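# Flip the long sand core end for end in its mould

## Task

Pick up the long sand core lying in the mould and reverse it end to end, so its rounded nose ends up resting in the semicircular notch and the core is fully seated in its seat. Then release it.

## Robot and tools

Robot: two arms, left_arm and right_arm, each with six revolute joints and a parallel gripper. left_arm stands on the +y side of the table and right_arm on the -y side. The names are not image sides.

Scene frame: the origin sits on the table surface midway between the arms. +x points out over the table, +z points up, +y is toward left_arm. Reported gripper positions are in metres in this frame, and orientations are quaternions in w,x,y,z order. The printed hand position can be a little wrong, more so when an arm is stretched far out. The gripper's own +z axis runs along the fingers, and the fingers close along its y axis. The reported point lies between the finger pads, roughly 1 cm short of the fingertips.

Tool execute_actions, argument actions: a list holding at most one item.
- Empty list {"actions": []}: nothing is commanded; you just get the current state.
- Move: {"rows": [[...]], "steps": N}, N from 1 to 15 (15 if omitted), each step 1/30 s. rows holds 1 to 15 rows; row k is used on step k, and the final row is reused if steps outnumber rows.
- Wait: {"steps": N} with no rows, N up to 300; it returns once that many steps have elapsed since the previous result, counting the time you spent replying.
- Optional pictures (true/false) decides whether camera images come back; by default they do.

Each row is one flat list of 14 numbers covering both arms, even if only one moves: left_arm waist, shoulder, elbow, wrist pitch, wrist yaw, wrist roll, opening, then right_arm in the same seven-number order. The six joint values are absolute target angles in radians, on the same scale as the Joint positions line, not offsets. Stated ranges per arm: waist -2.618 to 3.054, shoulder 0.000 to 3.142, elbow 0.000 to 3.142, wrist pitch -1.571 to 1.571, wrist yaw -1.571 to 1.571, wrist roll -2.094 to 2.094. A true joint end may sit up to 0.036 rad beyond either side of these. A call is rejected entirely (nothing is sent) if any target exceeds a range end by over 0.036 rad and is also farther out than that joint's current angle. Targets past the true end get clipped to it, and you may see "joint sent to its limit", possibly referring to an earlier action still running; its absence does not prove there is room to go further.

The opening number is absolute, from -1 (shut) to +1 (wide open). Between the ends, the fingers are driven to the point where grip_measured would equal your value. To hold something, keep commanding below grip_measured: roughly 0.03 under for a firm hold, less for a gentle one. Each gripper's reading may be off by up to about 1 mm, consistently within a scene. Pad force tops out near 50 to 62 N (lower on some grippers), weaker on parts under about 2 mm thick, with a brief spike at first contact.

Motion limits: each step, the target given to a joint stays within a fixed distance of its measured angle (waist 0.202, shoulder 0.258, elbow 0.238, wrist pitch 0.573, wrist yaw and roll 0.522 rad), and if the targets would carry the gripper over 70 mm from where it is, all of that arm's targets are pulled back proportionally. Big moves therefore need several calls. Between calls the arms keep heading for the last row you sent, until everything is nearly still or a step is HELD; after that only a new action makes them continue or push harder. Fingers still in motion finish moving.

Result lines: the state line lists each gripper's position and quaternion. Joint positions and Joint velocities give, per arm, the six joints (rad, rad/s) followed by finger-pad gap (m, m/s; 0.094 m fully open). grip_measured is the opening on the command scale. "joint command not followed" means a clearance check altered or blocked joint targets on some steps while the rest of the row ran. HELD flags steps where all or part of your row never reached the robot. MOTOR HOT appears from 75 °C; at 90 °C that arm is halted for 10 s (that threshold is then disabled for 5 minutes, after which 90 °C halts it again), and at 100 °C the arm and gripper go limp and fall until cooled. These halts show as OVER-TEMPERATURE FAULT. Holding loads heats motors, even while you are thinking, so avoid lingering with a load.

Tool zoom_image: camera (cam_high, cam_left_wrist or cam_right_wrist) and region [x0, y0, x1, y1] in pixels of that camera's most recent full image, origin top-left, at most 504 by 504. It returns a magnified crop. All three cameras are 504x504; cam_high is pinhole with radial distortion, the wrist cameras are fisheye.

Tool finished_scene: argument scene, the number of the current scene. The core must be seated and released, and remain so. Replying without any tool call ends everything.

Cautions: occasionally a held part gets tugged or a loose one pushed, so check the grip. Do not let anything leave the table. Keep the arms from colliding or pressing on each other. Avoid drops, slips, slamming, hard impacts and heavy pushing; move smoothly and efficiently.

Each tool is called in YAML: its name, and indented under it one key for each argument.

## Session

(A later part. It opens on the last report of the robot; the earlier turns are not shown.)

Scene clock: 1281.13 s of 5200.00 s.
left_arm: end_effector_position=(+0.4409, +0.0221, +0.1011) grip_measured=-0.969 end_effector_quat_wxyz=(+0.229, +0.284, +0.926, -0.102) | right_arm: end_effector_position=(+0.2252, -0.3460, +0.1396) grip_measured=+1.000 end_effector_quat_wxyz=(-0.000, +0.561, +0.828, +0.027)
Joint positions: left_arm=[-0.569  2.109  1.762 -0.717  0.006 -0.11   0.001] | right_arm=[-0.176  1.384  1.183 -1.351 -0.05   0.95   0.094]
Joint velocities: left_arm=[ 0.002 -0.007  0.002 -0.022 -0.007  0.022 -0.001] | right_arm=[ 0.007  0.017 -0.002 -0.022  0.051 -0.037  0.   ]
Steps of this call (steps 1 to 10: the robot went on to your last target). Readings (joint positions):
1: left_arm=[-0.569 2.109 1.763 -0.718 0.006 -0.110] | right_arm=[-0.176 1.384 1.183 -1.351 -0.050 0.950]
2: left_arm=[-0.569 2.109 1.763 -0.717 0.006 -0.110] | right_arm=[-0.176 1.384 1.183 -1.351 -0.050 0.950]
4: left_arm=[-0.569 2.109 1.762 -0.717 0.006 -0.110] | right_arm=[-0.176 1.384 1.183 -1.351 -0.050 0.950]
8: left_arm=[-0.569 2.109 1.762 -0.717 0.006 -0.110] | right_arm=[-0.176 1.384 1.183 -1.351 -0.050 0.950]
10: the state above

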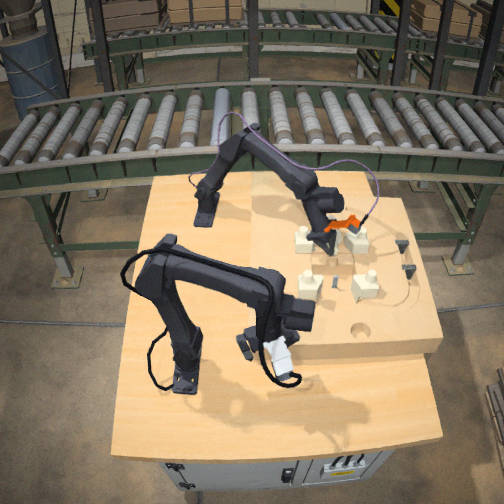

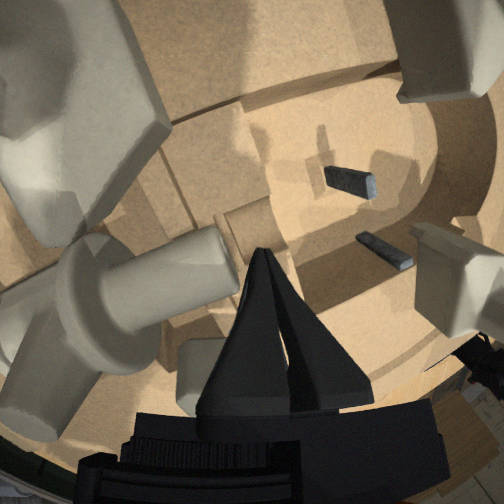

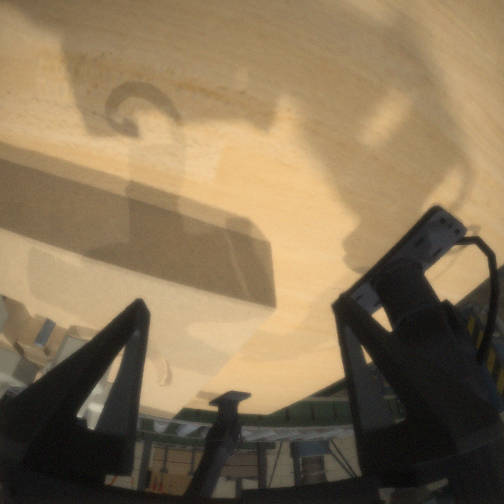

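execute_actions:
  actions:
    - {"rows":[[-0.548,2.078,1.749,-0.70,-0.027,-0.10,-0.97,-0.176,1.384,1.183,-1.351,-0.048,0.95,1],[-0.546,2.078,1.748,-0.70,-0.034,-0.10,-0.97,-0.176,1.384,1.183,-1.351,-0.048,0.95,1],[-0.544,2.078,1.747,-0.70,-0.041,-0.10,-0.97,-0.176,1.384,1.183,-1.351,-0.048,0.95,1],[-0.542,2.078,1.746,-0.702,-0.048,-0.10,-0.97,-0.176,1.384,1.183,-1.351,-0.048,0.95,1],[-0.54,2.078,1.745,-0.704,-0.055,-0.10,-0.97,-0.176,1.384,1.183,-1.351,-0.048,0.95,1],[-0.538,2.078,1.744,-0.706,-0.062,-0.10,-0.97,-0.176,1.384,1.183,-1.351,-0.048,0.95,1],[-0.536,2.078,1.743,-0.708,-0.069,-0.10,-0.97,-0.176,1.384,1.183,-1.351,-0.048,0.95,1],[-0.534,2.078,1.742,-0.712,-0.076,-0.10,-0.97,-0.176,1.384,1.183,-1.351,-0.048,0.95,1],[-0.532,2.078,1.741,-0.716,-0.083,-0.10,-0.97,-0.176,1.384,1.183,-1.351,-0.048,0.95,1],[-0.53,2.078,1.74,-0.72,-0.09,-0.10,-0.97,-0.176,1.384,1.183,-1.351,-0.048,0.95,1],[-0.53,2.078,1.74,-0.725,-0.09,-0.10,-0.97,-0.176,1.384,1.183,-1.351,-0.048,0.95,1],[-0.53,2.078,1.74,-0.73,-0.09,-0.10,-0.97,-0.176,1.384,1.183,-1.351,-0.048,0.95,1]],"steps":15}
  pictures: false

execute_actions:
  actions:
    - {"steps":8}

Scene clock: 1293.97 s of 5200.00 s.
left_arm: end_effector_position=(+0.4425, +0.0237, +0.1012) grip_measured=-0.969 end_effector_quat_wxyz=(+0.231, +0.282, +0.926, -0.098) | right_arm: end_effector_position=(+0.2252, -0.3460, +0.1396) grip_measured=+1.000 end_effector_quat_wxyz=(-0.000, +0.561, +0.828, +0.027)
Joint positions: left_arm=[-0.568  2.109  1.762 -0.716 -0.003 -0.11   0.001] | right_arm=[-0.176  1.384  1.183 -1.351 -0.05   0.95   0.094]
Joint velocities: left_arm=[ 0.002  0.002 -0.012  0.007  0.037 -0.022 -0.   ] | right_arm=[ 0.017  0.002  0.022 -0.007  0.007 -0.022  0.   ]
Steps of this call (steps 1 to 15: the robot went on to your last target; steps 16 to 90: nothing new was sent; then 9.33 s passed at rest; steps 91 to 105: all 15 steps of this action). Readings (joint positions):
91: left_arm=[-0.569 2.109 1.762 -0.717 0.006 -0.110] | right_arm=[-0.176 1.384 1.183 -1.351 -0.050 0.950]
92: left_arm=[-0.569 2.109 1.762 -0.717 0.006 -0.110] | right_arm=[-0.176 1.384 1.183 -1.351 -0.050 0.950]
94: left_arm=[-0.569 2.109 1.762 -0.717 0.004 -0.110] | right_arm=[-0.176 1.384 1.183 -1.351 -0.050 0.950]
98: left_arm=[-0.568 2.109 1.762 -0.716 -0.002 -0.110] | right_arm=[-0.176 1.384 1.183 -1.351 -0.050 0.950]
105: the state above

Scene clock: 1294.23 s of 5200.00 s.
left_arm: end_effector_position=(+0.4425, +0.0237, +0.1012) grip_measured=-0.969 end_effector_quat_wxyz=(+0.231, +0.282, +0.926, -0.098) | right_arm: end_effector_position=(+0.2252, -0.3460, +0.1396) grip_measured=+1.000 end_effector_quat_wxyz=(-0.000, +0.561, +0.828, +0.027)
Joint positions: left_arm=[-0.568  2.109  1.762 -0.716 -0.003 -0.11   0.001] | right_arm=[-0.176  1.384  1.183 -1.351 -0.05   0.95   0.094]
Joint velocities: left_arm=[ 0.017 -0.012  0.007 -0.037 -0.022  0.022 -0.002] | right_arm=[ 0.002  0.002 -0.007  0.037 -0.066 -0.051  0.   ]
Steps of this call (steps 1 to 8: the robot went on to your last target). Readings (joint positions):
1: left_arm=[-0.568 2.109 1.762 -0.716 -0.003 -0.110] | right_arm=[-0.176 1.384 1.183 -1.351 -0.050 0.950]
2: left_arm=[-0.568 2.109 1.762 -0.716 -0.003 -0.110] | right_arm=[-0.176 1.384 1.183 -1.351 -0.050 0.950]
4: left_arm=[-0.568 2.109 1.762 -0.716 -0.003 -0.110] | right_arm=[-0.176 1.384 1.183 -1.351 -0.050 0.950]
8: the state above

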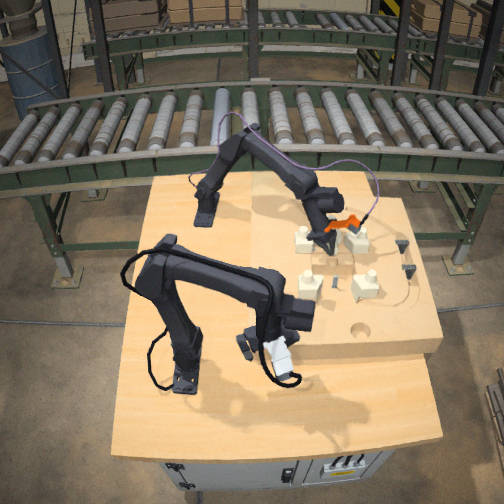

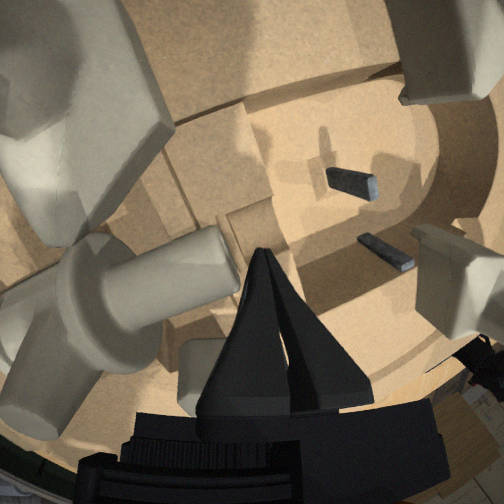

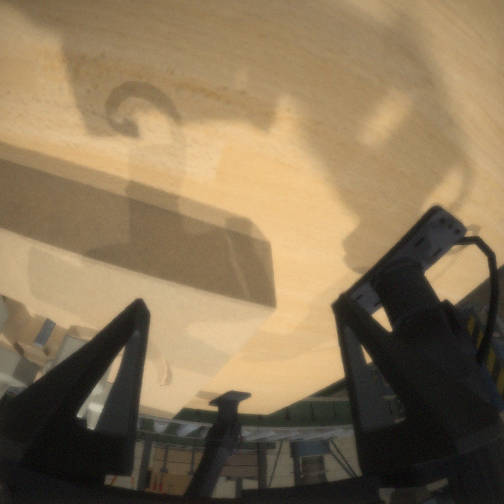

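execute_actions:
  actions:
    - {"rows":[[-0.53,2.078,1.74,-0.737,-0.09,-0.10,-0.97,-0.176,1.384,1.183,-1.351,-0.048,0.95,1],[-0.53,2.078,1.74,-0.744,-0.09,-0.10,-0.97,-0.176,1.384,1.183,-1.351,-0.048,0.95,1],[-0.53,2.077,1.74,-0.751,-0.09,-0.10,-0.97,-0.176,1.384,1.183,-1.351,-0.048,0.95,1],[-0.53,2.077,1.74,-0.758,-0.09,-0.10,-0.97,-0.176,1.384,1.183,-1.351,-0.048,0.95,1],[-0.53,2.076,1.74,-0.765,-0.09,-0.10,-0.97,-0.176,1.384,1.183,-1.351,-0.048,0.95,1],[-0.53,2.076,1.74,-0.772,-0.09,-0.10,-0.97,-0.176,1.384,1.183,-1.351,-0.048,0.95,1],[-0.53,2.075,1.74,-0.779,-0.09,-0.10,-0.97,-0.176,1.384,1.183,-1.351,-0.048,0.95,1],[-0.53,2.075,1.74,-0.786,-0.09,-0.10,-0.97,-0.176,1.384,1.183,-1.351,-0.048,0.95,1],[-0.529,2.074,1.74,-0.793,-0.093,-0.10,-0.97,-0.176,1.384,1.183,-1.351,-0.048,0.95,1],[-0.528,2.074,1.74,-0.80,-0.096,-0.10,-0.97,-0.176,1.384,1.183,-1.351,-0.048,0.95,1],[-0.527,2.073,1.74,-0.805,-0.10,-0.10,-0.97,-0.176,1.384,1.183,-1.351,-0.048,0.95,1],[-0.526,2.073,1.74,-0.81,-0.10,-0.10,-0.97,-0.176,1.384,1.183,-1.351,-0.048,0.95,1]],"steps":15}
  pictures: false

execute_actions:
  actions:
    - {"steps":8}

Scene clock: 1304.77 s of 5200.00 s.
left_arm: end_effector_position=(+0.4381, +0.0299, +0.1004) grip_measured=-0.969 end_effector_quat_wxyz=(+0.221, +0.282, +0.929, -0.089) | right_arm: end_effector_position=(+0.2252, -0.3460, +0.1396) grip_measured=+1.000 end_effector_quat_wxyz=(-0.000, +0.561, +0.828, +0.027)
Joint positions: left_arm=[-0.567  2.101  1.759 -0.747 -0.012 -0.11   0.001] | right_arm=[-0.176  1.384  1.183 -1.351 -0.05   0.95   0.094]
Joint velocities: left_arm=[ 0.002 -0.042 -0.002  0.037 -0.037 -0.007 -0.   ] | right_arm=[0.002 0.007 0.007 0.051 0.022 0.007 0.   ]
Steps of this call (steps 1 to 15: the robot went on to your last target; steps 16 to 90: nothing new was sent; then 7.03 s passed at rest; steps 91 to 105: all 15 steps of this action). Readings (joint positions):
91: left_arm=[-0.568 2.109 1.762 -0.716 -0.003 -0.110] | right_arm=[-0.176 1.384 1.183 -1.351 -0.050 0.950]
92: left_arm=[-0.568 2.109 1.762 -0.717 -0.003 -0.110] | right_arm=[-0.176 1.384 1.183 -1.351 -0.050 0.950]
94: left_arm=[-0.568 2.109 1.762 -0.717 -0.003 -0.110] | right_arm=[-0.176 1.384 1.183 -1.351 -0.050 0.950]
98: left_arm=[-0.567 2.109 1.762 -0.729 -0.010 -0.110] | right_arm=[-0.176 1.384 1.183 -1.351 -0.050 0.950]
105: the state above

Scene clock: 1305.03 s of 5200.00 s.
left_arm: end_effector_position=(+0.4376, +0.0304, +0.1007) grip_measured=-0.969 end_effector_quat_wxyz=(+0.221, +0.282, +0.930, -0.088) | right_arm: end_effector_position=(+0.2252, -0.3460, +0.1396) grip_measured=+1.000 end_effector_quat_wxyz=(-0.000, +0.561, +0.828, +0.027)
Joint positions: left_arm=[-0.567  2.1    1.759 -0.75  -0.012 -0.11   0.001] | right_arm=[-0.176  1.384  1.183 -1.351 -0.05   0.95   0.094]
Joint velocities: left_arm=[ 0.002  0.022 -0.007 -0.051 -0.037 -0.007  0.   ] | right_arm=[-0.012 -0.022  0.002  0.007  0.051  0.037  0.   ]
Steps of this call (steps 1 to 8: the robot went on to your last target). Readings (joint positions):
1: left_arm=[-0.567 2.101 1.759 -0.749 -0.012 -0.110] | right_arm=[-0.176 1.384 1.183 -1.351 -0.050 0.950]
2: left_arm=[-0.567 2.100 1.759 -0.750 -0.012 -0.110] | right_arm=[-0.176 1.384 1.183 -1.351 -0.050 0.950]
4: left_arm=[-0.567 2.100 1.759 -0.750 -0.012 -0.110] | right_arm=[-0.176 1.384 1.183 -1.351 -0.050 0.950]
8: the state above

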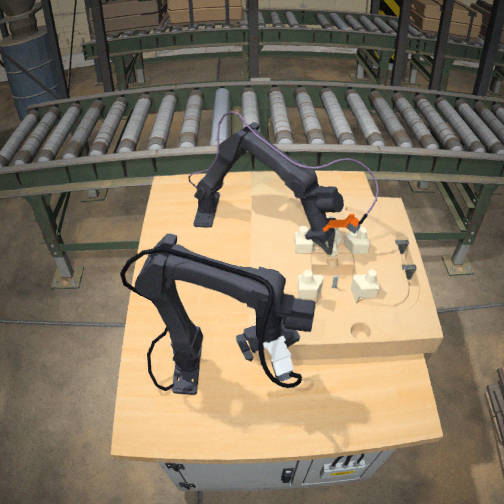

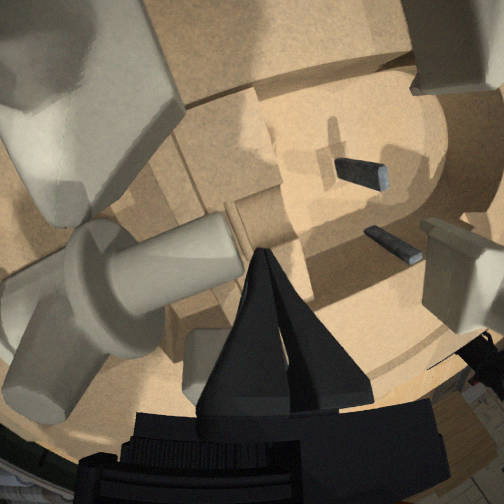

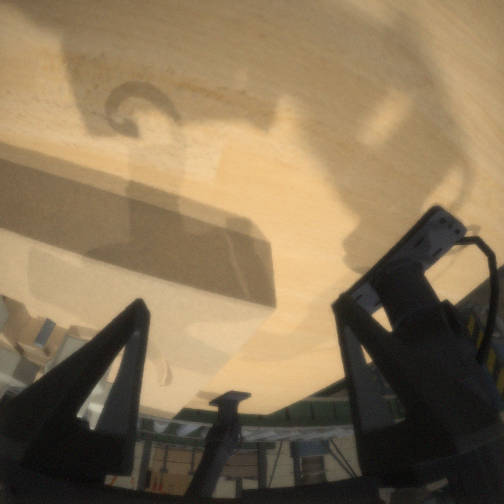

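zoom_image:
  camera: "cam_left_wrist"
  region: [170, 170, 300, 300]

Region (170, 170, 300, 300) of cam_left_wrist's 504x504 image, scaled by 3.877, with more detail than that image has.

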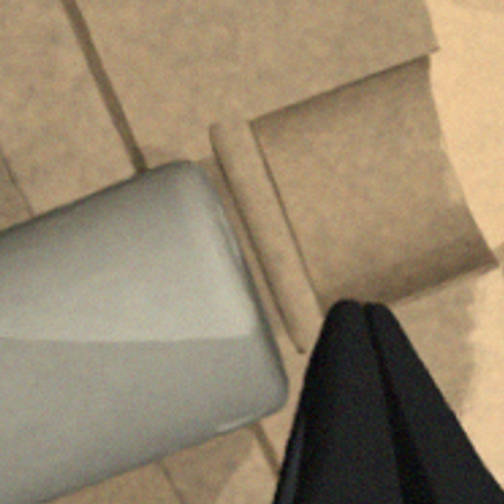

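execute_actions:
  actions:
    - {"rows":[[-0.532,2.076,1.745,-0.80,-0.09,-0.10,-0.97,-0.176,1.384,1.183,-1.351,-0.048,0.95,1],[-0.538,2.079,1.752,-0.79,-0.075,-0.10,-0.97,-0.176,1.384,1.183,-1.351,-0.048,0.95,1],[-0.544,2.082,1.76,-0.78,-0.06,-0.10,-0.97,-0.176,1.384,1.183,-1.351,-0.048,0.95,1],[-0.55,2.085,1.768,-0.77,-0.045,-0.10,-0.97,-0.176,1.384,1.183,-1.351,-0.048,0.95,1],[-0.556,2.088,1.776,-0.76,-0.03,-0.10,-0.97,-0.176,1.384,1.183,-1.351,-0.048,0.95,1],[-0.562,2.091,1.784,-0.75,-0.015,-0.10,-0.97,-0.176,1.384,1.183,-1.351,-0.048,0.95,1],[-0.568,2.095,1.793,-0.74,0,-0.10,-0.97,-0.176,1.384,1.183,-1.351,-0.048,0.95,1],[-0.574,2.102,1.802,-0.735,0.005,-0.10,-0.97,-0.176,1.384,1.183,-1.351,-0.048,0.95,1],[-0.578,2.109,1.811,-0.73,0.005,-0.10,-0.97,-0.176,1.384,1.183,-1.351,-0.048,0.95,1],[-0.578,2.116,1.82,-0.728,0.005,-0.10,-0.97,-0.176,1.384,1.183,-1.351,-0.048,0.95,1],[-0.578,2.123,1.83,-0.726,0.005,-0.10,-0.97,-0.176,1.384,1.183,-1.351,-0.048,0.95,1],[-0.578,2.13,1.84,-0.725,0.005,-0.10,-0.97,-0.176,1.384,1.183,-1.351,-0.048,0.95,1],[-0.578,2.137,1.85,-0.725,0.005,-0.10,-0.97,-0.176,1.384,1.183,-1.351,-0.048,0.95,1],[-0.578,2.144,1.86,-0.725,0.005,-0.10,-0.97,-0.176,1.384,1.183,-1.351,-0.048,0.95,1],[-0.578,2.15,1.868,-0.725,0.005,-0.10,-0.97,-0.176,1.384,1.183,-1.351,-0.048,0.95,1]],"steps":15}
  pictures: false

execute_actions:
  actions:
    - {"steps":12}

zoom_image:
  camera: "cam_left_wrist"
  region: [150, 190, 280, 320]

Scene clock: 1321.20 s of 5200.00 s.
left_arm: end_effector_position=(+0.4475, +0.0192, +0.1061) grip_measured=-0.969 end_effector_quat_wxyz=(+0.231, +0.282, +0.926, -0.099) | right_arm: end_effector_position=(+0.2252, -0.3460, +0.1396) grip_measured=+1.000 end_effector_quat_wxyz=(-0.000, +0.561, +0.828, +0.027)
Joint positions: left_arm=[-0.567  2.134  1.82  -0.748 -0.    -0.11   0.001] | right_arm=[-0.176  1.384  1.183 -1.351 -0.05   0.95   0.094]
Joint velocities: left_arm=[ 0.007  0.173  0.291  0.037  0.007 -0.022 -0.   ] | right_arm=[-0.022 -0.007  0.017 -0.037 -0.007  0.022  0.   ]
Steps of this call (steps 1 to 15: the robot went on to your last target; steps 16 to 90: nothing new was sent; then 12.67 s passed at rest; steps 91 to 105: all 15 steps of this action). Readings (joint positions):
91: left_arm=[-0.567 2.100 1.759 -0.750 -0.012 -0.110] | right_arm=[-0.176 1.384 1.183 -1.351 -0.050 0.950]
92: left_arm=[-0.567 2.100 1.759 -0.750 -0.011 -0.110] | right_arm=[-0.176 1.384 1.183 -1.351 -0.050 0.950]
94: left_arm=[-0.567 2.100 1.759 -0.750 -0.008 -0.110] | right_arm=[-0.176 1.384 1.183 -1.351 -0.050 0.950]
98: left_arm=[-0.567 2.100 1.759 -0.750 -0.002 -0.110] | right_arm=[-0.176 1.384 1.183 -1.351 -0.050 0.950]
105: the state above

Scene clock: 1321.60 s of 5200.00 s.
left_arm: end_effector_position=(+0.4506, +0.0165, +0.1046) grip_measured=-0.969 end_effector_quat_wxyz=(+0.233, +0.282, +0.925, -0.100) | right_arm: end_effector_position=(+0.2252, -0.3460, +0.1396) grip_measured=+1.000 end_effector_quat_wxyz=(-0.000, +0.561, +0.828, +0.027)
Joint positions: left_arm=[-0.567  2.149  1.835 -0.743  0.    -0.11   0.001] | right_arm=[-0.176  1.384  1.183 -1.351 -0.05   0.95   0.094]
Joint velocities: left_arm=[-0.012  0.007  0.002 -0.022 -0.007  0.081  0.   ] | right_arm=[-0.012  0.002 -0.017  0.022  0.007 -0.022  0.   ]
Steps of this call (steps 1 to 12: the robot went on to your last target). Readings (joint positions):
1: left_arm=[-0.567 2.140 1.828 -0.746 -0.000 -0.110] | right_arm=[-0.176 1.384 1.183 -1.351 -0.050 0.950]
2: left_arm=[-0.567 2.144 1.833 -0.744 -0.000 -0.110] | right_arm=[-0.176 1.384 1.183 -1.351 -0.050 0.950]
4: left_arm=[-0.567 2.147 1.835 -0.743 0.000 -0.110] | right_arm=[-0.176 1.384 1.183 -1.351 -0.050 0.950]
8: left_arm=[-0.567 2.149 1.835 -0.743 0.000 -0.110] | right_arm=[-0.176 1.384 1.183 -1.351 -0.050 0.950]
12: the state above

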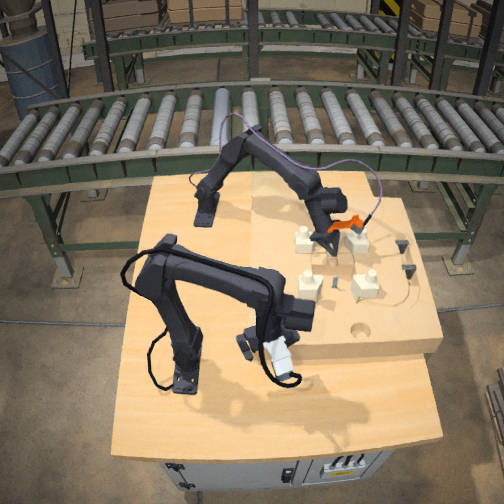

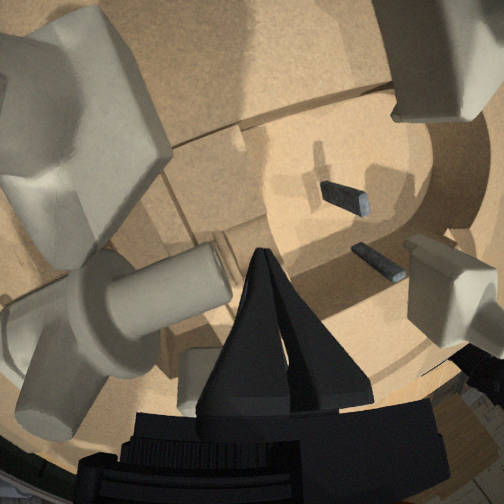

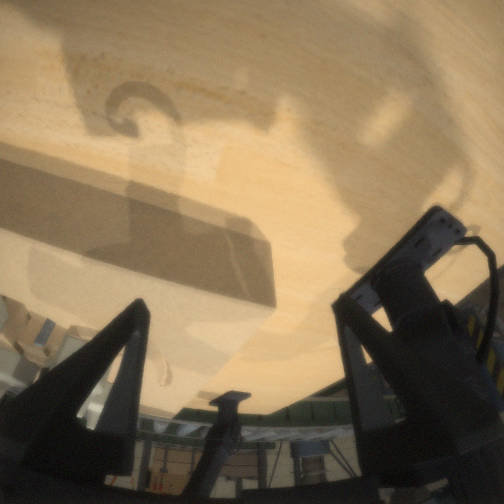

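Region (150, 190, 280, 320) of cam_left_wrist's 504x504 image, scaled by 3.877, with more detail than that image has.

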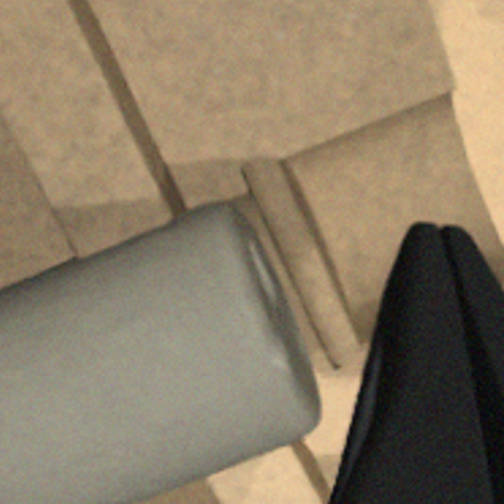

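execute_actions:
  actions:
    - {"rows":[[-0.575,2.125,1.868,-0.75,0.0,-0.10,-0.97,-0.176,1.384,1.183,-1.351,-0.048,0.95,1],[-0.575,2.115,1.868,-0.76,0.0,-0.10,-0.97,-0.176,1.384,1.183,-1.351,-0.048,0.95,1],[-0.575,2.107,1.868,-0.765,0.0,-0.10,-0.97,-0.176,1.384,1.183,-1.351,-0.048,0.95,1],[-0.575,2.099,1.868,-0.77,0.0,-0.10,-0.97,-0.176,1.384,1.183,-1.351,-0.048,0.95,1],[-0.575,2.091,1.868,-0.775,0.0,-0.10,-0.97,-0.176,1.384,1.183,-1.351,-0.048,0.95,1],[-0.575,2.083,1.865,-0.78,0.0,-0.10,-0.97,-0.176,1.384,1.183,-1.351,-0.048,0.95,1],[-0.57,2.075,1.86,-0.786,0.0,-0.10,-0.97,-0.176,1.384,1.183,-1.351,-0.048,0.95,1],[-0.565,2.067,1.85,-0.792,0.0,-0.10,-0.97,-0.176,1.384,1.183,-1.351,-0.048,0.95,1],[-0.56,2.059,1.84,-0.798,0.0,-0.10,-0.97,-0.176,1.384,1.183,-1.351,-0.048,0.95,1],[-0.555,2.051,1.83,-0.804,0.0,-0.10,-0.97,-0.176,1.384,1.183,-1.351,-0.048,0.95,1],[-0.55,2.043,1.82,-0.81,0.0,-0.10,-0.97,-0.176,1.384,1.183,-1.351,-0.048,0.95,1],[-0.544,2.035,1.81,-0.814,0.0,-0.10,-0.97,-0.176,1.384,1.183,-1.351,-0.048,0.95,1],[-0.538,2.027,1.80,-0.818,0.0,-0.10,-0.97,-0.176,1.384,1.183,-1.351,-0.048,0.95,1],[-0.532,2.019,1.79,-0.818,0.0,-0.10,-0.97,-0.176,1.384,1.183,-1.351,-0.048,0.95,1],[-0.526,2.012,1.782,-0.818,0.0,-0.10,-0.97,-0.176,1.384,1.183,-1.351,-0.048,0.95,1]],"steps":15}
  pictures: false

execute_actions:
  actions:
    - {"rows":[[-0.52,2.007,1.775,-0.818,0.0,-0.10,-0.97,-0.176,1.384,1.183,-1.351,-0.048,0.95,1],[-0.515,2.003,1.769,-0.818,0.0,-0.10,-0.97,-0.176,1.384,1.183,-1.351,-0.048,0.95,1],[-0.511,2.001,1.764,-0.818,0.0,-0.10,-0.97,-0.176,1.384,1.183,-1.351,-0.048,0.95,1],[-0.509,2.0,1.76,-0.818,0.0,-0.10,-0.97,-0.176,1.384,1.183,-1.351,-0.048,0.95,1],[-0.509,2.0,1.757,-0.818,0.0,-0.10,-0.97,-0.176,1.384,1.183,-1.351,-0.048,0.95,1]],"steps":15}

Scene clock: 1381.20 s of 5200.00 s.
left_arm: end_effector_position=(+0.4439, +0.0318, +0.1426) grip_measured=-0.969 end_effector_quat_wxyz=(+0.249, +0.274, +0.923, -0.105) | right_arm: end_effector_position=(+0.2252, -0.3460, +0.1396) grip_measured=+1.000 end_effector_quat_wxyz=(-0.000, +0.561, +0.828, +0.027)
Joint positions: left_arm=[-0.553  2.048  1.813 -0.788  0.    -0.11   0.001] | right_arm=[-0.176  1.384  1.183 -1.351 -0.05   0.95   0.094]
Joint velocities: left_arm=[ 0.159 -0.3   -0.247 -0.139  0.022  0.037  0.   ] | right_arm=[ 0.007 -0.002 -0.007 -0.022  0.051  0.007  0.   ]
Steps of this call (steps 1 to 30: the robot went on to your last target; steps 31 to 90: nothing new was sent; then 56.10 s passed at rest; steps 91 to 105: all 15 steps of this action). Readings (joint positions):
91: left_arm=[-0.567 2.149 1.835 -0.743 0.000 -0.110] | right_arm=[-0.176 1.384 1.183 -1.351 -0.050 0.950]
92: left_arm=[-0.567 2.149 1.835 -0.744 0.000 -0.110] | right_arm=[-0.176 1.384 1.183 -1.351 -0.050 0.950]
94: left_arm=[-0.567 2.146 1.835 -0.748 0.000 -0.110] | right_arm=[-0.176 1.384 1.183 -1.351 -0.050 0.950]
98: left_arm=[-0.567 2.124 1.835 -0.766 0.000 -0.110] | right_arm=[-0.176 1.384 1.183 -1.351 -0.050 0.950]
105: the state above

Scene clock: 1381.70 s of 5200.00 s.
left_arm: end_effector_position=(+0.4459, +0.0595, +0.1343) grip_measured=-0.969 end_effector_quat_wxyz=(+0.232, +0.255, +0.934, -0.092) | right_arm: end_effector_position=(+0.2252, -0.3460, +0.1396) grip_measured=+1.000 end_effector_quat_wxyz=(-0.000, +0.561, +0.828, +0.027)
Joint positions: left_arm=[-0.508  2.022  1.765 -0.809  0.    -0.11   0.001] | right_arm=[-0.176  1.384  1.183 -1.351 -0.05   0.95   0.094]
Joint velocities: left_arm=[-0.012 -0.017 -0.002  0.007 -0.066 -0.066 -0.001] | right_arm=[-0.012 -0.017 -0.007  0.022 -0.022 -0.007  0.   ]
Steps of this call (steps 1 to 15: all 15 steps of this action). Readings (joint positions):
1: left_arm=[-0.546 2.038 1.805 -0.791 0.000 -0.110] | right_arm=[-0.176 1.384 1.183 -1.351 -0.050 0.950]
2: left_arm=[-0.539 2.031 1.798 -0.793 0.000 -0.110] | right_arm=[-0.176 1.384 1.183 -1.351 -0.050 0.950]
4: left_arm=[-0.524 2.023 1.785 -0.796 0.000 -0.110] | right_arm=[-0.176 1.384 1.183 -1.351 -0.050 0.950]
8: left_arm=[-0.508 2.022 1.768 -0.804 0.000 -0.110] | right_arm=[-0.176 1.384 1.183 -1.351 -0.050 0.950]
15: the state above

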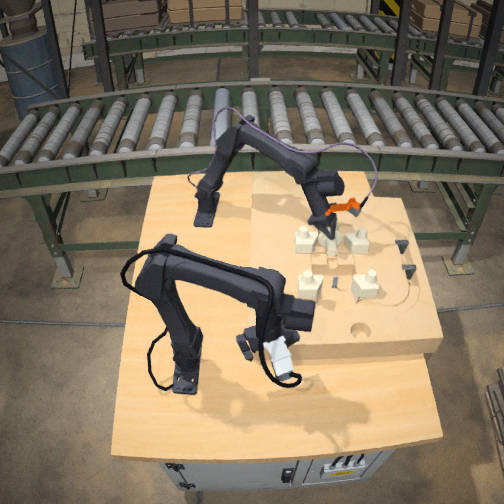

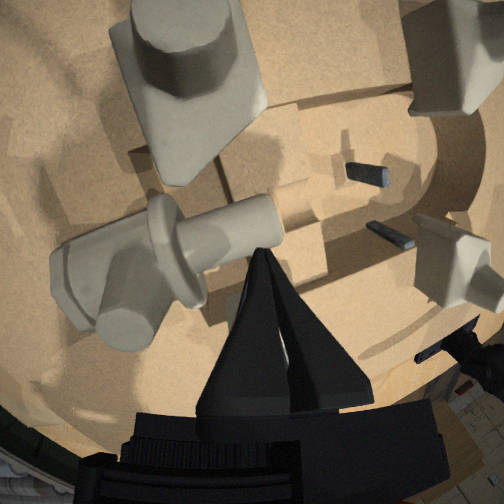

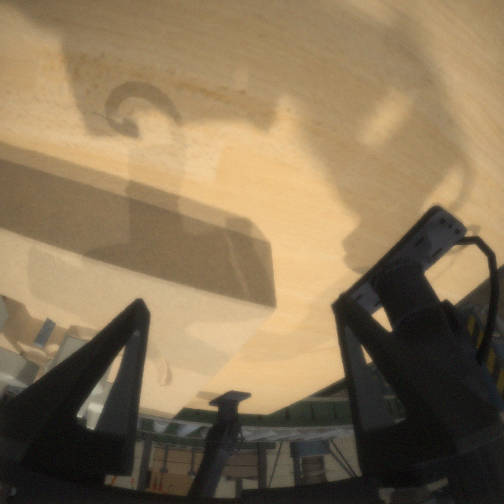

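execute_actions:
  actions:
    - {"rows":[[-0.509,2.015,1.765,-0.815,0.0,-0.10,-0.97,-0.176,1.384,1.183,-1.351,-0.048,0.95,1],[-0.509,2.022,1.765,-0.815,0.0,-0.10,-0.97,-0.176,1.384,1.183,-1.351,-0.048,0.95,1],[-0.509,2.027,1.765,-0.815,0.0,-0.10,-0.97,-0.176,1.384,1.183,-1.351,-0.048,0.95,1],[-0.509,2.032,1.765,-0.815,0.0,-0.10,-0.97,-0.176,1.384,1.183,-1.351,-0.048,0.95,1],[-0.509,2.037,1.765,-0.815,0.0,-0.10,-0.97,-0.176,1.384,1.183,-1.351,-0.048,0.95,1],[-0.509,2.041,1.765,-0.815,0.0,-0.10,-0.97,-0.176,1.384,1.183,-1.351,-0.048,0.95,1],[-0.509,2.045,1.765,-0.815,0.0,-0.10,-0.97,-0.176,1.384,1.183,-1.351,-0.048,0.95,1],[-0.509,2.049,1.765,-0.815,0.0,-0.10,-0.97,-0.176,1.384,1.183,-1.351,-0.048,0.95,1],[-0.509,2.052,1.765,-0.815,0.0,-0.10,-0.97,-0.176,1.384,1.183,-1.351,-0.048,0.95,1],[-0.509,2.055,1.765,-0.815,0.0,-0.10,-0.97,-0.176,1.384,1.183,-1.351,-0.048,0.95,1],[-0.509,2.057,1.765,-0.815,0.0,-0.10,-0.97,-0.176,1.384,1.183,-1.351,-0.048,0.95,1],[-0.509,2.059,1.765,-0.815,0.0,-0.10,-0.97,-0.176,1.384,1.183,-1.351,-0.048,0.95,1],[-0.509,2.061,1.765,-0.815,0.0,-0.10,-0.97,-0.176,1.384,1.183,-1.351,-0.048,0.95,1],[-0.509,2.063,1.765,-0.815,0.0,-0.10,-0.97,-0.176,1.384,1.183,-1.351,-0.048,0.95,1],[-0.509,2.065,1.765,-0.815,0.0,-0.10,-0.97,-0.176,1.384,1.183,-1.351,-0.048,0.95,1]],"steps":15}
  pictures: false

execute_actions:
  actions:
    - {"steps":8}

Scene clock: 1394.60 s of 5200.00 s.
left_arm: end_effector_position=(+0.4460, +0.0593, +0.1144) grip_measured=-0.969 end_effector_quat_wxyz=(+0.214, +0.256, +0.939, -0.085) | right_arm: end_effector_position=(+0.2252, -0.3460, +0.1396) grip_measured=+1.000 end_effector_quat_wxyz=(-0.000, +0.561, +0.828, +0.027)
Joint positions: left_arm=[-0.508  2.063  1.765 -0.809  0.001 -0.11   0.001] | right_arm=[-0.176  1.384  1.183 -1.351 -0.05   0.95   0.094]
Joint velocities: left_arm=[-0.002  0.012 -0.007 -0.007  0.007 -0.007  0.   ] | right_arm=[ 0.002 -0.012 -0.002 -0.007  0.066 -0.007  0.   ]
Steps of this call (steps 1 to 15: the robot went on to your last target; steps 16 to 90: nothing new was sent; then 9.40 s passed at rest; steps 91 to 105: all 15 steps of this action). Readings (joint positions):
91: left_arm=[-0.508 2.022 1.765 -0.809 0.000 -0.110] | right_arm=[-0.176 1.384 1.183 -1.351 -0.050 0.950]
92: left_arm=[-0.508 2.022 1.765 -0.809 0.000 -0.110] | right_arm=[-0.176 1.384 1.183 -1.351 -0.050 0.950]
94: left_arm=[-0.508 2.022 1.765 -0.809 0.000 -0.110] | right_arm=[-0.176 1.384 1.183 -1.351 -0.050 0.950]
98: left_arm=[-0.508 2.031 1.765 -0.809 0.000 -0.110] | right_arm=[-0.176 1.384 1.183 -1.351 -0.050 0.950]
105: the state above

Scene clock: 1394.87 s of 5200.00 s.
left_arm: end_effector_position=(+0.4460, +0.0593, +0.1144) grip_measured=-0.969 end_effector_quat_wxyz=(+0.214, +0.256, +0.939, -0.085) | right_arm: end_effector_position=(+0.2252, -0.3460, +0.1396) grip_measured=+1.000 end_effector_quat_wxyz=(-0.000, +0.561, +0.828, +0.027)
Joint positions: left_arm=[-0.508  2.063  1.765 -0.809  0.001 -0.11   0.001] | right_arm=[-0.176  1.384  1.183 -1.351 -0.05   0.95   0.094]
Joint velocities: left_arm=[ 0.002 -0.012 -0.002 -0.037  0.007 -0.081 -0.   ] | right_arm=[ 0.027 -0.017  0.017 -0.11   0.066 -0.037  0.   ]
Steps of this call (steps 1 to 8: the robot went on to your last target). Readings (joint positions):
1: left_arm=[-0.508 2.063 1.765 -0.809 0.001 -0.110] | right_arm=[-0.176 1.384 1.183 -1.351 -0.050 0.950]
2: left_arm=[-0.508 2.063 1.765 -0.809 0.001 -0.110] | right_arm=[-0.176 1.384 1.183 -1.351 -0.050 0.950]
4: left_arm=[-0.508 2.063 1.765 -0.809 0.001 -0.110] | right_arm=[-0.176 1.384 1.183 -1.351 -0.050 0.950]
8: the state above

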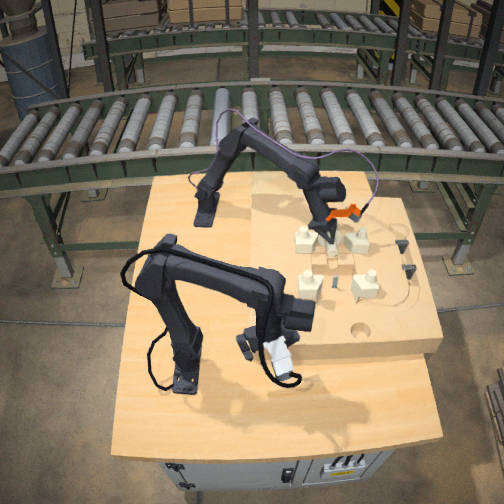

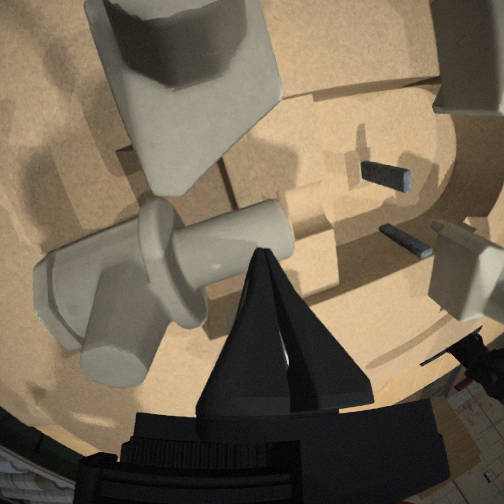

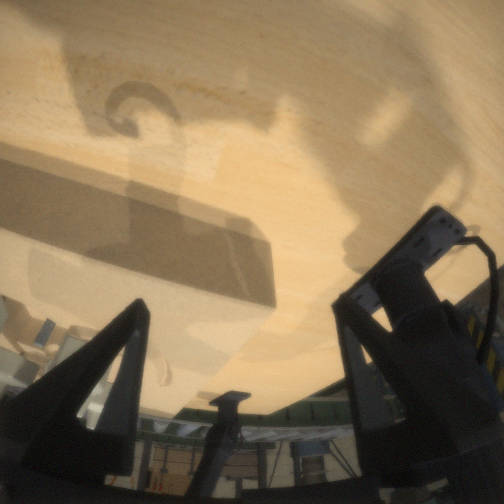

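execute_actions:
  actions:
    - {"rows":[[-0.505,2.06,1.765,-0.79,0.0,-0.10,-0.97,-0.176,1.384,1.183,-1.351,-0.048,0.95,1],[-0.50,2.06,1.765,-0.775,0.0,-0.10,-0.97,-0.176,1.384,1.183,-1.351,-0.048,0.95,1],[-0.497,2.06,1.765,-0.765,0.0,-0.10,-0.97,-0.176,1.384,1.183,-1.351,-0.048,0.95,1],[-0.494,2.06,1.765,-0.76,0.0,-0.10,-0.97,-0.176,1.384,1.183,-1.351,-0.048,0.95,1],[-0.494,2.06,1.765,-0.76,0.0,-0.10,-0.97,-0.176,1.384,1.183,-1.351,-0.048,0.95,1],[-0.494,2.06,1.765,-0.76,0.0,-0.10,-0.97,-0.176,1.384,1.183,-1.351,-0.048,0.95,1],[-0.494,2.06,1.765,-0.76,0.0,-0.10,-0.97,-0.176,1.384,1.183,-1.351,-0.048,0.95,1],[-0.494,2.065,1.765,-0.76,0.0,-0.10,-0.97,-0.176,1.384,1.183,-1.351,-0.048,0.95,1],[-0.494,2.068,1.765,-0.76,0.0,-0.10,-0.97,-0.176,1.384,1.183,-1.351,-0.048,0.95,1],[-0.494,2.071,1.765,-0.76,0.0,-0.10,-0.97,-0.176,1.384,1.183,-1.351,-0.048,0.95,1],[-0.494,2.074,1.765,-0.765,0.0,-0.10,-0.97,-0.176,1.384,1.183,-1.351,-0.048,0.95,1],[-0.494,2.077,1.765,-0.77,0.0,-0.10,-0.97,-0.176,1.384,1.183,-1.351,-0.048,0.95,1],[-0.494,2.08,1.765,-0.775,0.0,-0.10,-0.97,-0.176,1.384,1.183,-1.351,-0.048,0.95,1],[-0.496,2.083,1.765,-0.78,0.0,-0.10,-0.97,-0.176,1.384,1.183,-1.351,-0.048,0.95,1],[-0.498,2.086,1.765,-0.785,0.0,-0.10,-0.97,-0.176,1.384,1.183,-1.351,-0.048,0.95,1]],"steps":15}
  pictures: false

execute_actions:
  actions:
    - {"steps":10}

Scene clock: 1414.27 s of 5200.00 s.
left_arm: end_effector_position=(+0.4520, +0.0592, +0.1148) grip_measured=-0.969 end_effector_quat_wxyz=(+0.222, +0.253, +0.938, -0.087) | right_arm: end_effector_position=(+0.2252, -0.3460, +0.1396) grip_measured=+1.000 end_effector_quat_wxyz=(-0.000, +0.561, +0.828, +0.027)
Joint positions: left_arm=[-0.501  2.067  1.765 -0.787  0.001 -0.11   0.001] | right_arm=[-0.176  1.384  1.183 -1.351 -0.05   0.95   0.094]
Joint velocities: left_arm=[-0.022  0.017 -0.002 -0.066 -0.007 -0.022  0.   ] | right_arm=[-0.012 -0.002  0.007 -0.007  0.007 -0.022  0.   ]
Steps of this call (steps 1 to 15: the robot went on to your last target; steps 16 to 90: nothing new was sent; then 15.90 s passed at rest; steps 91 to 105: all 15 steps of this action). Readings (joint positions):
91: left_arm=[-0.508 2.063 1.765 -0.809 0.001 -0.110] | right_arm=[-0.176 1.384 1.183 -1.351 -0.050 0.950]
92: left_arm=[-0.508 2.063 1.765 -0.808 0.001 -0.110] | right_arm=[-0.176 1.384 1.183 -1.351 -0.050 0.950]
94: left_arm=[-0.508 2.063 1.765 -0.804 0.001 -0.110] | right_arm=[-0.176 1.384 1.183 -1.351 -0.050 0.950]
98: left_arm=[-0.504 2.063 1.765 -0.792 0.001 -0.110] | right_arm=[-0.176 1.384 1.183 -1.351 -0.050 0.950]
105: the state above

Scene clock: 1414.60 s of 5200.00 s.
left_arm: end_effector_position=(+0.4520, +0.0592, +0.1148) grip_measured=-0.969 end_effector_quat_wxyz=(+0.222, +0.253, +0.938, -0.087) | right_arm: end_effector_position=(+0.2252, -0.3460, +0.1396) grip_measured=+1.000 end_effector_quat_wxyz=(-0.000, +0.561, +0.828, +0.027)
Joint positions: left_arm=[-0.501  2.067  1.765 -0.787  0.001 -0.11   0.001] | right_arm=[-0.176  1.384  1.183 -1.351 -0.05   0.95   0.094]
Joint velocities: left_arm=[-0.027  0.012  0.027  0.007  0.022  0.022  0.   ] | right_arm=[-0.007  0.002 -0.002  0.022 -0.095 -0.066  0.   ]
Steps of this call (steps 1 to 10: the robot went on to your last target). Readings (joint positions):
1: left_arm=[-0.501 2.067 1.765 -0.787 0.001 -0.110] | right_arm=[-0.176 1.384 1.183 -1.351 -0.050 0.950]
2: left_arm=[-0.501 2.067 1.765 -0.787 0.001 -0.110] | right_arm=[-0.176 1.384 1.183 -1.351 -0.050 0.950]
4: left_arm=[-0.501 2.067 1.765 -0.787 0.001 -0.110] | right_arm=[-0.176 1.384 1.183 -1.351 -0.050 0.950]
8: left_arm=[-0.501 2.067 1.765 -0.787 0.001 -0.110] | right_arm=[-0.176 1.384 1.183 -1.351 -0.050 0.950]
10: the state above

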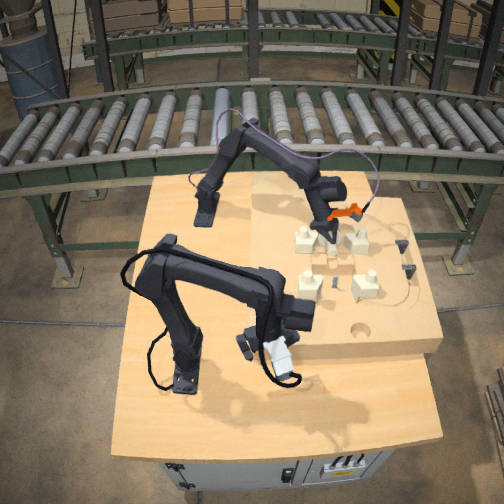

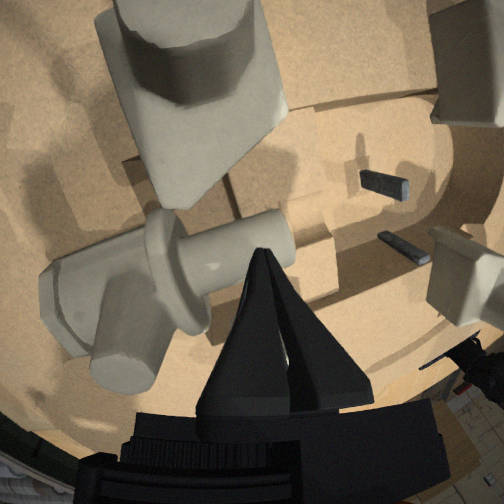

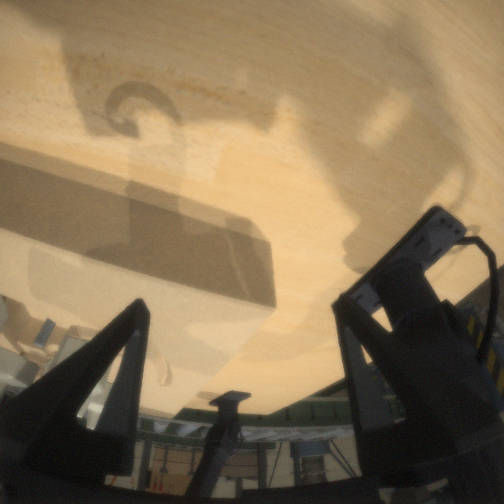

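execute_actions:
  actions:
    - {"rows":[[-0.50,2.089,1.763,-0.79,0.0,-0.10,-0.97,-0.176,1.384,1.183,-1.351,-0.048,0.95,1],[-0.502,2.092,1.761,-0.795,0.003,-0.10,-0.97,-0.176,1.384,1.183,-1.351,-0.048,0.95,1],[-0.504,2.095,1.759,-0.80,0.006,-0.10,-0.97,-0.176,1.384,1.183,-1.351,-0.048,0.95,1],[-0.506,2.098,1.757,-0.805,0.009,-0.10,-0.97,-0.176,1.384,1.183,-1.351,-0.048,0.95,1],[-0.508,2.101,1.755,-0.81,0.012,-0.10,-0.97,-0.176,1.384,1.183,-1.351,-0.048,0.95,1],[-0.51,2.104,1.753,-0.817,0.015,-0.10,-0.97,-0.176,1.384,1.183,-1.351,-0.048,0.95,1],[-0.512,2.107,1.751,-0.824,0.018,-0.10,-0.97,-0.176,1.384,1.183,-1.351,-0.048,0.95,1],[-0.514,2.11,1.749,-0.831,0.021,-0.10,-0.97,-0.176,1.384,1.183,-1.351,-0.048,0.95,1],[-0.516,2.113,1.747,-0.838,0.024,-0.10,-0.97,-0.176,1.384,1.183,-1.351,-0.048,0.95,1],[-0.518,2.116,1.745,-0.845,0.027,-0.10,-0.97,-0.176,1.384,1.183,-1.351,-0.048,0.95,1],[-0.52,2.118,1.743,-0.852,0.03,-0.10,-0.97,-0.176,1.384,1.183,-1.351,-0.048,0.95,1],[-0.52,2.12,1.74,-0.86,0.03,-0.10,-0.97,-0.176,1.384,1.183,-1.351,-0.048,0.95,1]],"steps":15}
  pictures: false

execute_actions:
  actions:
    - {"steps":8}

Scene clock: 1427.70 s of 5200.00 s.
left_arm: end_effector_position=(+0.4513, +0.0592, +0.1134) grip_measured=-0.969 end_effector_quat_wxyz=(+0.219, +0.253, +0.938, -0.087) | right_arm: end_effector_position=(+0.2252, -0.3460, +0.1396) grip_measured=+1.000 end_effector_quat_wxyz=(-0.000, +0.561, +0.828, +0.027)
Joint positions: left_arm=[-0.501  2.069  1.765 -0.79   0.003 -0.109  0.001] | right_arm=[-0.176  1.384  1.183 -1.351 -0.05   0.95   0.094]
Joint velocities: left_arm=[-0.002 -0.027  0.007 -0.125 -0.037 -0.11  -0.   ] | right_arm=[-0.002 -0.012 -0.002  0.007 -0.022  0.007  0.   ]
Steps of this call (steps 1 to 15: the robot went on to your last target; steps 16 to 90: nothing new was sent; then 9.60 s passed at rest; steps 91 to 105: all 15 steps of this action). Readings (joint positions):
91: left_arm=[-0.501 2.067 1.765 -0.787 0.001 -0.110] | right_arm=[-0.176 1.384 1.183 -1.351 -0.050 0.950]
92: left_arm=[-0.501 2.067 1.765 -0.787 0.001 -0.110] | right_arm=[-0.176 1.384 1.183 -1.351 -0.050 0.950]
94: left_arm=[-0.501 2.068 1.765 -0.787 0.001 -0.110] | right_arm=[-0.176 1.384 1.183 -1.351 -0.050 0.950]
98: left_arm=[-0.501 2.069 1.765 -0.788 0.002 -0.110] | right_arm=[-0.176 1.384 1.183 -1.351 -0.050 0.950]
105: the state above

Scene clock: 1427.97 s of 5200.00 s.
left_arm: end_effector_position=(+0.4513, +0.0592, +0.1134) grip_measured=-0.969 end_effector_quat_wxyz=(+0.219, +0.253, +0.938, -0.087) | right_arm: end_effector_position=(+0.2252, -0.3460, +0.1396) grip_measured=+1.000 end_effector_quat_wxyz=(-0.000, +0.561, +0.828, +0.027)
Joint positions: left_arm=[-0.501  2.069  1.765 -0.79   0.003 -0.109  0.001] | right_arm=[-0.176  1.384  1.183 -1.351 -0.05   0.95   0.094]
Joint velocities: left_arm=[-0.002  0.017 -0.027 -0.022  0.022  0.007  0.001] | right_arm=[ 0.017 -0.007 -0.022 -0.037 -0.066 -0.007  0.   ]
Steps of this call (steps 1 to 8: the robot went on to your last target). Readings (joint positions):
1: left_arm=[-0.501 2.069 1.765 -0.790 0.003 -0.109] | right_arm=[-0.176 1.384 1.183 -1.351 -0.050 0.950]
2: left_arm=[-0.501 2.069 1.765 -0.790 0.003 -0.109] | right_arm=[-0.176 1.384 1.183 -1.351 -0.050 0.950]
4: left_arm=[-0.501 2.069 1.765 -0.790 0.003 -0.109] | right_arm=[-0.176 1.384 1.183 -1.351 -0.050 0.950]
8: the state above

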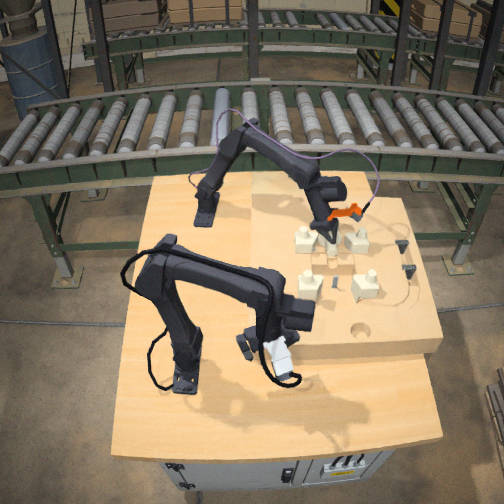

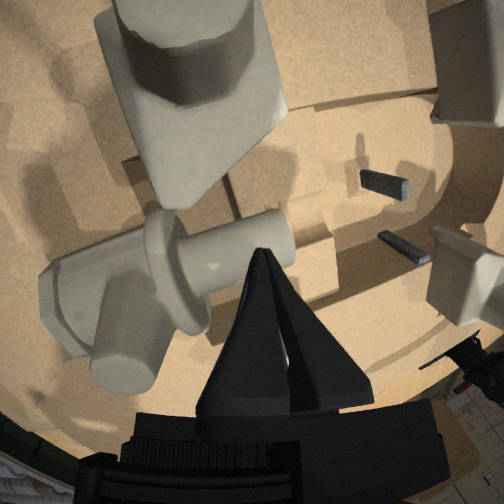

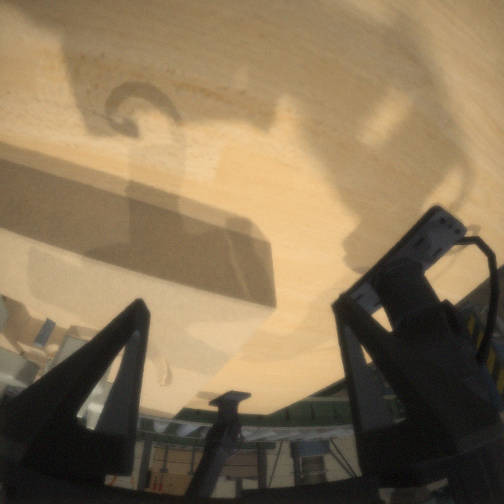

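execute_actions:
  actions:
    - {"rows":[[-0.516,2.11,1.746,-0.845,0.024,-0.10,-0.97,-0.176,1.384,1.183,-1.351,-0.048,0.95,1],[-0.512,2.098,1.752,-0.83,0.018,-0.10,-0.97,-0.176,1.384,1.183,-1.351,-0.048,0.95,1],[-0.508,2.086,1.758,-0.815,0.012,-0.10,-0.97,-0.176,1.384,1.183,-1.351,-0.048,0.95,1],[-0.504,2.074,1.764,-0.80,0.006,-0.10,-0.97,-0.176,1.384,1.183,-1.351,-0.048,0.95,1],[-0.501,2.062,1.77,-0.79,0.0,-0.10,-0.97,-0.176,1.384,1.183,-1.351,-0.048,0.95,1],[-0.501,2.05,1.77,-0.785,0.0,-0.10,-0.97,-0.176,1.384,1.183,-1.351,-0.048,0.95,1],[-0.501,2.04,1.77,-0.785,0.0,-0.10,-0.97,-0.176,1.384,1.183,-1.351,-0.048,0.95,1],[-0.501,2.032,1.77,-0.785,0.0,-0.10,-0.97,-0.176,1.384,1.183,-1.351,-0.048,0.95,1],[-0.501,2.024,1.77,-0.785,0.0,-0.10,-0.97,-0.176,1.384,1.183,-1.351,-0.048,0.95,1],[-0.501,2.016,1.77,-0.785,0.0,-0.10,-0.97,-0.176,1.384,1.183,-1.351,-0.048,0.95,1],[-0.501,2.01,1.77,-0.785,0.0,-0.10,-0.97,-0.176,1.384,1.183,-1.351,-0.048,0.95,1]],"steps":15}
  pictures: false

execute_actions:
  actions:
    - {"steps":8}

zoom_image:
  camera: "cam_high"
  region: [316, 238, 350, 272]

Scene clock: 1438.87 s of 5200.00 s.
left_arm: end_effector_position=(+0.4518, +0.0592, +0.1275) grip_measured=-0.969 end_effector_quat_wxyz=(+0.233, +0.252, +0.935, -0.092) | right_arm: end_effector_position=(+0.2252, -0.3460, +0.1396) grip_measured=+1.000 end_effector_quat_wxyz=(-0.000, +0.561, +0.828, +0.027)
Joint positions: left_arm=[-0.501  2.041  1.765 -0.788  0.002 -0.109  0.001] | right_arm=[-0.176  1.384  1.183 -1.351 -0.05   0.95   0.094]
Joint velocities: left_arm=[ 0.022 -0.125  0.012  0.066 -0.007 -0.037  0.   ] | right_arm=[-0.002 -0.007  0.007  0.022 -0.037 -0.022  0.   ]
Steps of this call (steps 1 to 15: the robot went on to your last target; steps 16 to 90: nothing new was sent; then 7.40 s passed at rest; steps 91 to 105: all 15 steps of this action). Readings (joint positions):
91: left_arm=[-0.501 2.069 1.765 -0.790 0.003 -0.109] | right_arm=[-0.176 1.384 1.183 -1.351 -0.050 0.950]
92: left_arm=[-0.501 2.069 1.765 -0.790 0.003 -0.109] | right_arm=[-0.176 1.384 1.183 -1.351 -0.050 0.950]
94: left_arm=[-0.501 2.069 1.765 -0.788 0.002 -0.109] | right_arm=[-0.176 1.384 1.183 -1.351 -0.050 0.950]
98: left_arm=[-0.501 2.065 1.765 -0.788 0.002 -0.109] | right_arm=[-0.176 1.384 1.183 -1.351 -0.050 0.950]
105: the state above

Scene clock: 1439.13 s of 5200.00 s.
left_arm: end_effector_position=(+0.4517, +0.0592, +0.1309) grip_measured=-0.969 end_effector_quat_wxyz=(+0.236, +0.252, +0.934, -0.093) | right_arm: end_effector_position=(+0.2252, -0.3460, +0.1396) grip_measured=+1.000 end_effector_quat_wxyz=(-0.000, +0.561, +0.828, +0.027)
Joint positions: left_arm=[-0.501  2.034  1.765 -0.788  0.002 -0.109  0.001] | right_arm=[-0.176  1.384  1.183 -1.351 -0.05   0.95   0.094]
Joint velocities: left_arm=[ 0.002 -0.002  0.007 -0.037 -0.007  0.081 -0.   ] | right_arm=[-0.032 -0.012  0.022 -0.022  0.037  0.022  0.   ]
Steps of this call (steps 1 to 8: the robot went on to your last target). Readings (joint positions):
1: left_arm=[-0.501 2.038 1.765 -0.788 0.002 -0.109] | right_arm=[-0.176 1.384 1.183 -1.351 -0.050 0.950]
2: left_arm=[-0.501 2.035 1.765 -0.788 0.002 -0.109] | right_arm=[-0.176 1.384 1.183 -1.351 -0.050 0.950]
4: left_arm=[-0.501 2.034 1.765 -0.788 0.002 -0.109] | right_arm=[-0.176 1.384 1.183 -1.351 -0.050 0.950]
8: the state above

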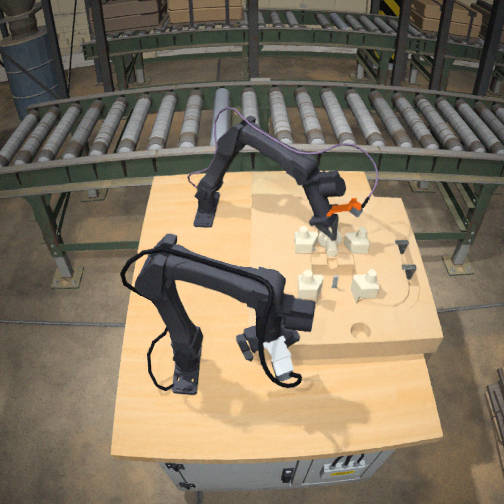

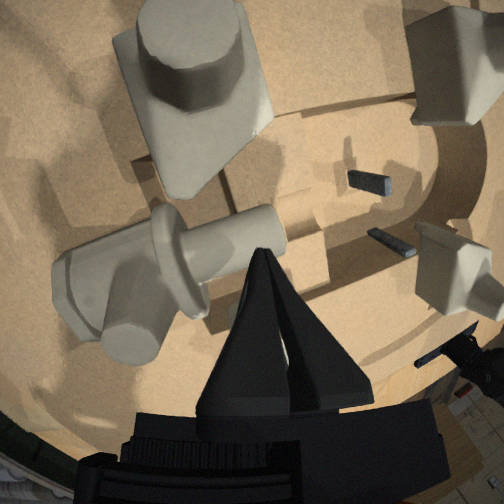

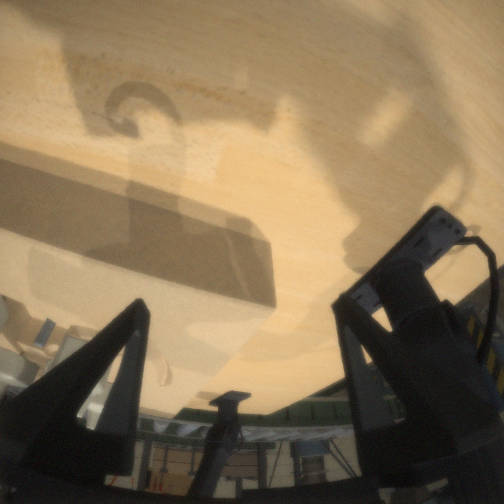

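Region (316, 238, 350, 272) of cam_high's 504x504 image, scaled by 14.824, with more detail than that image has.

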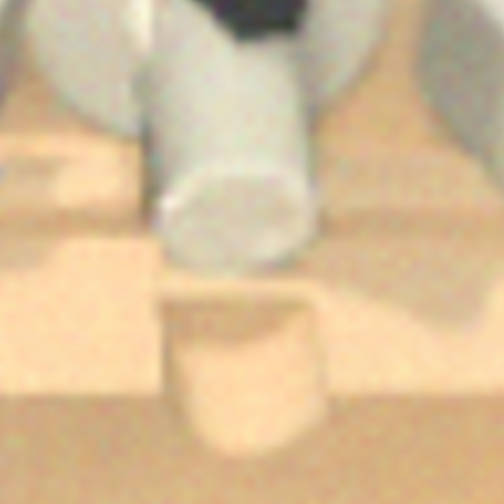

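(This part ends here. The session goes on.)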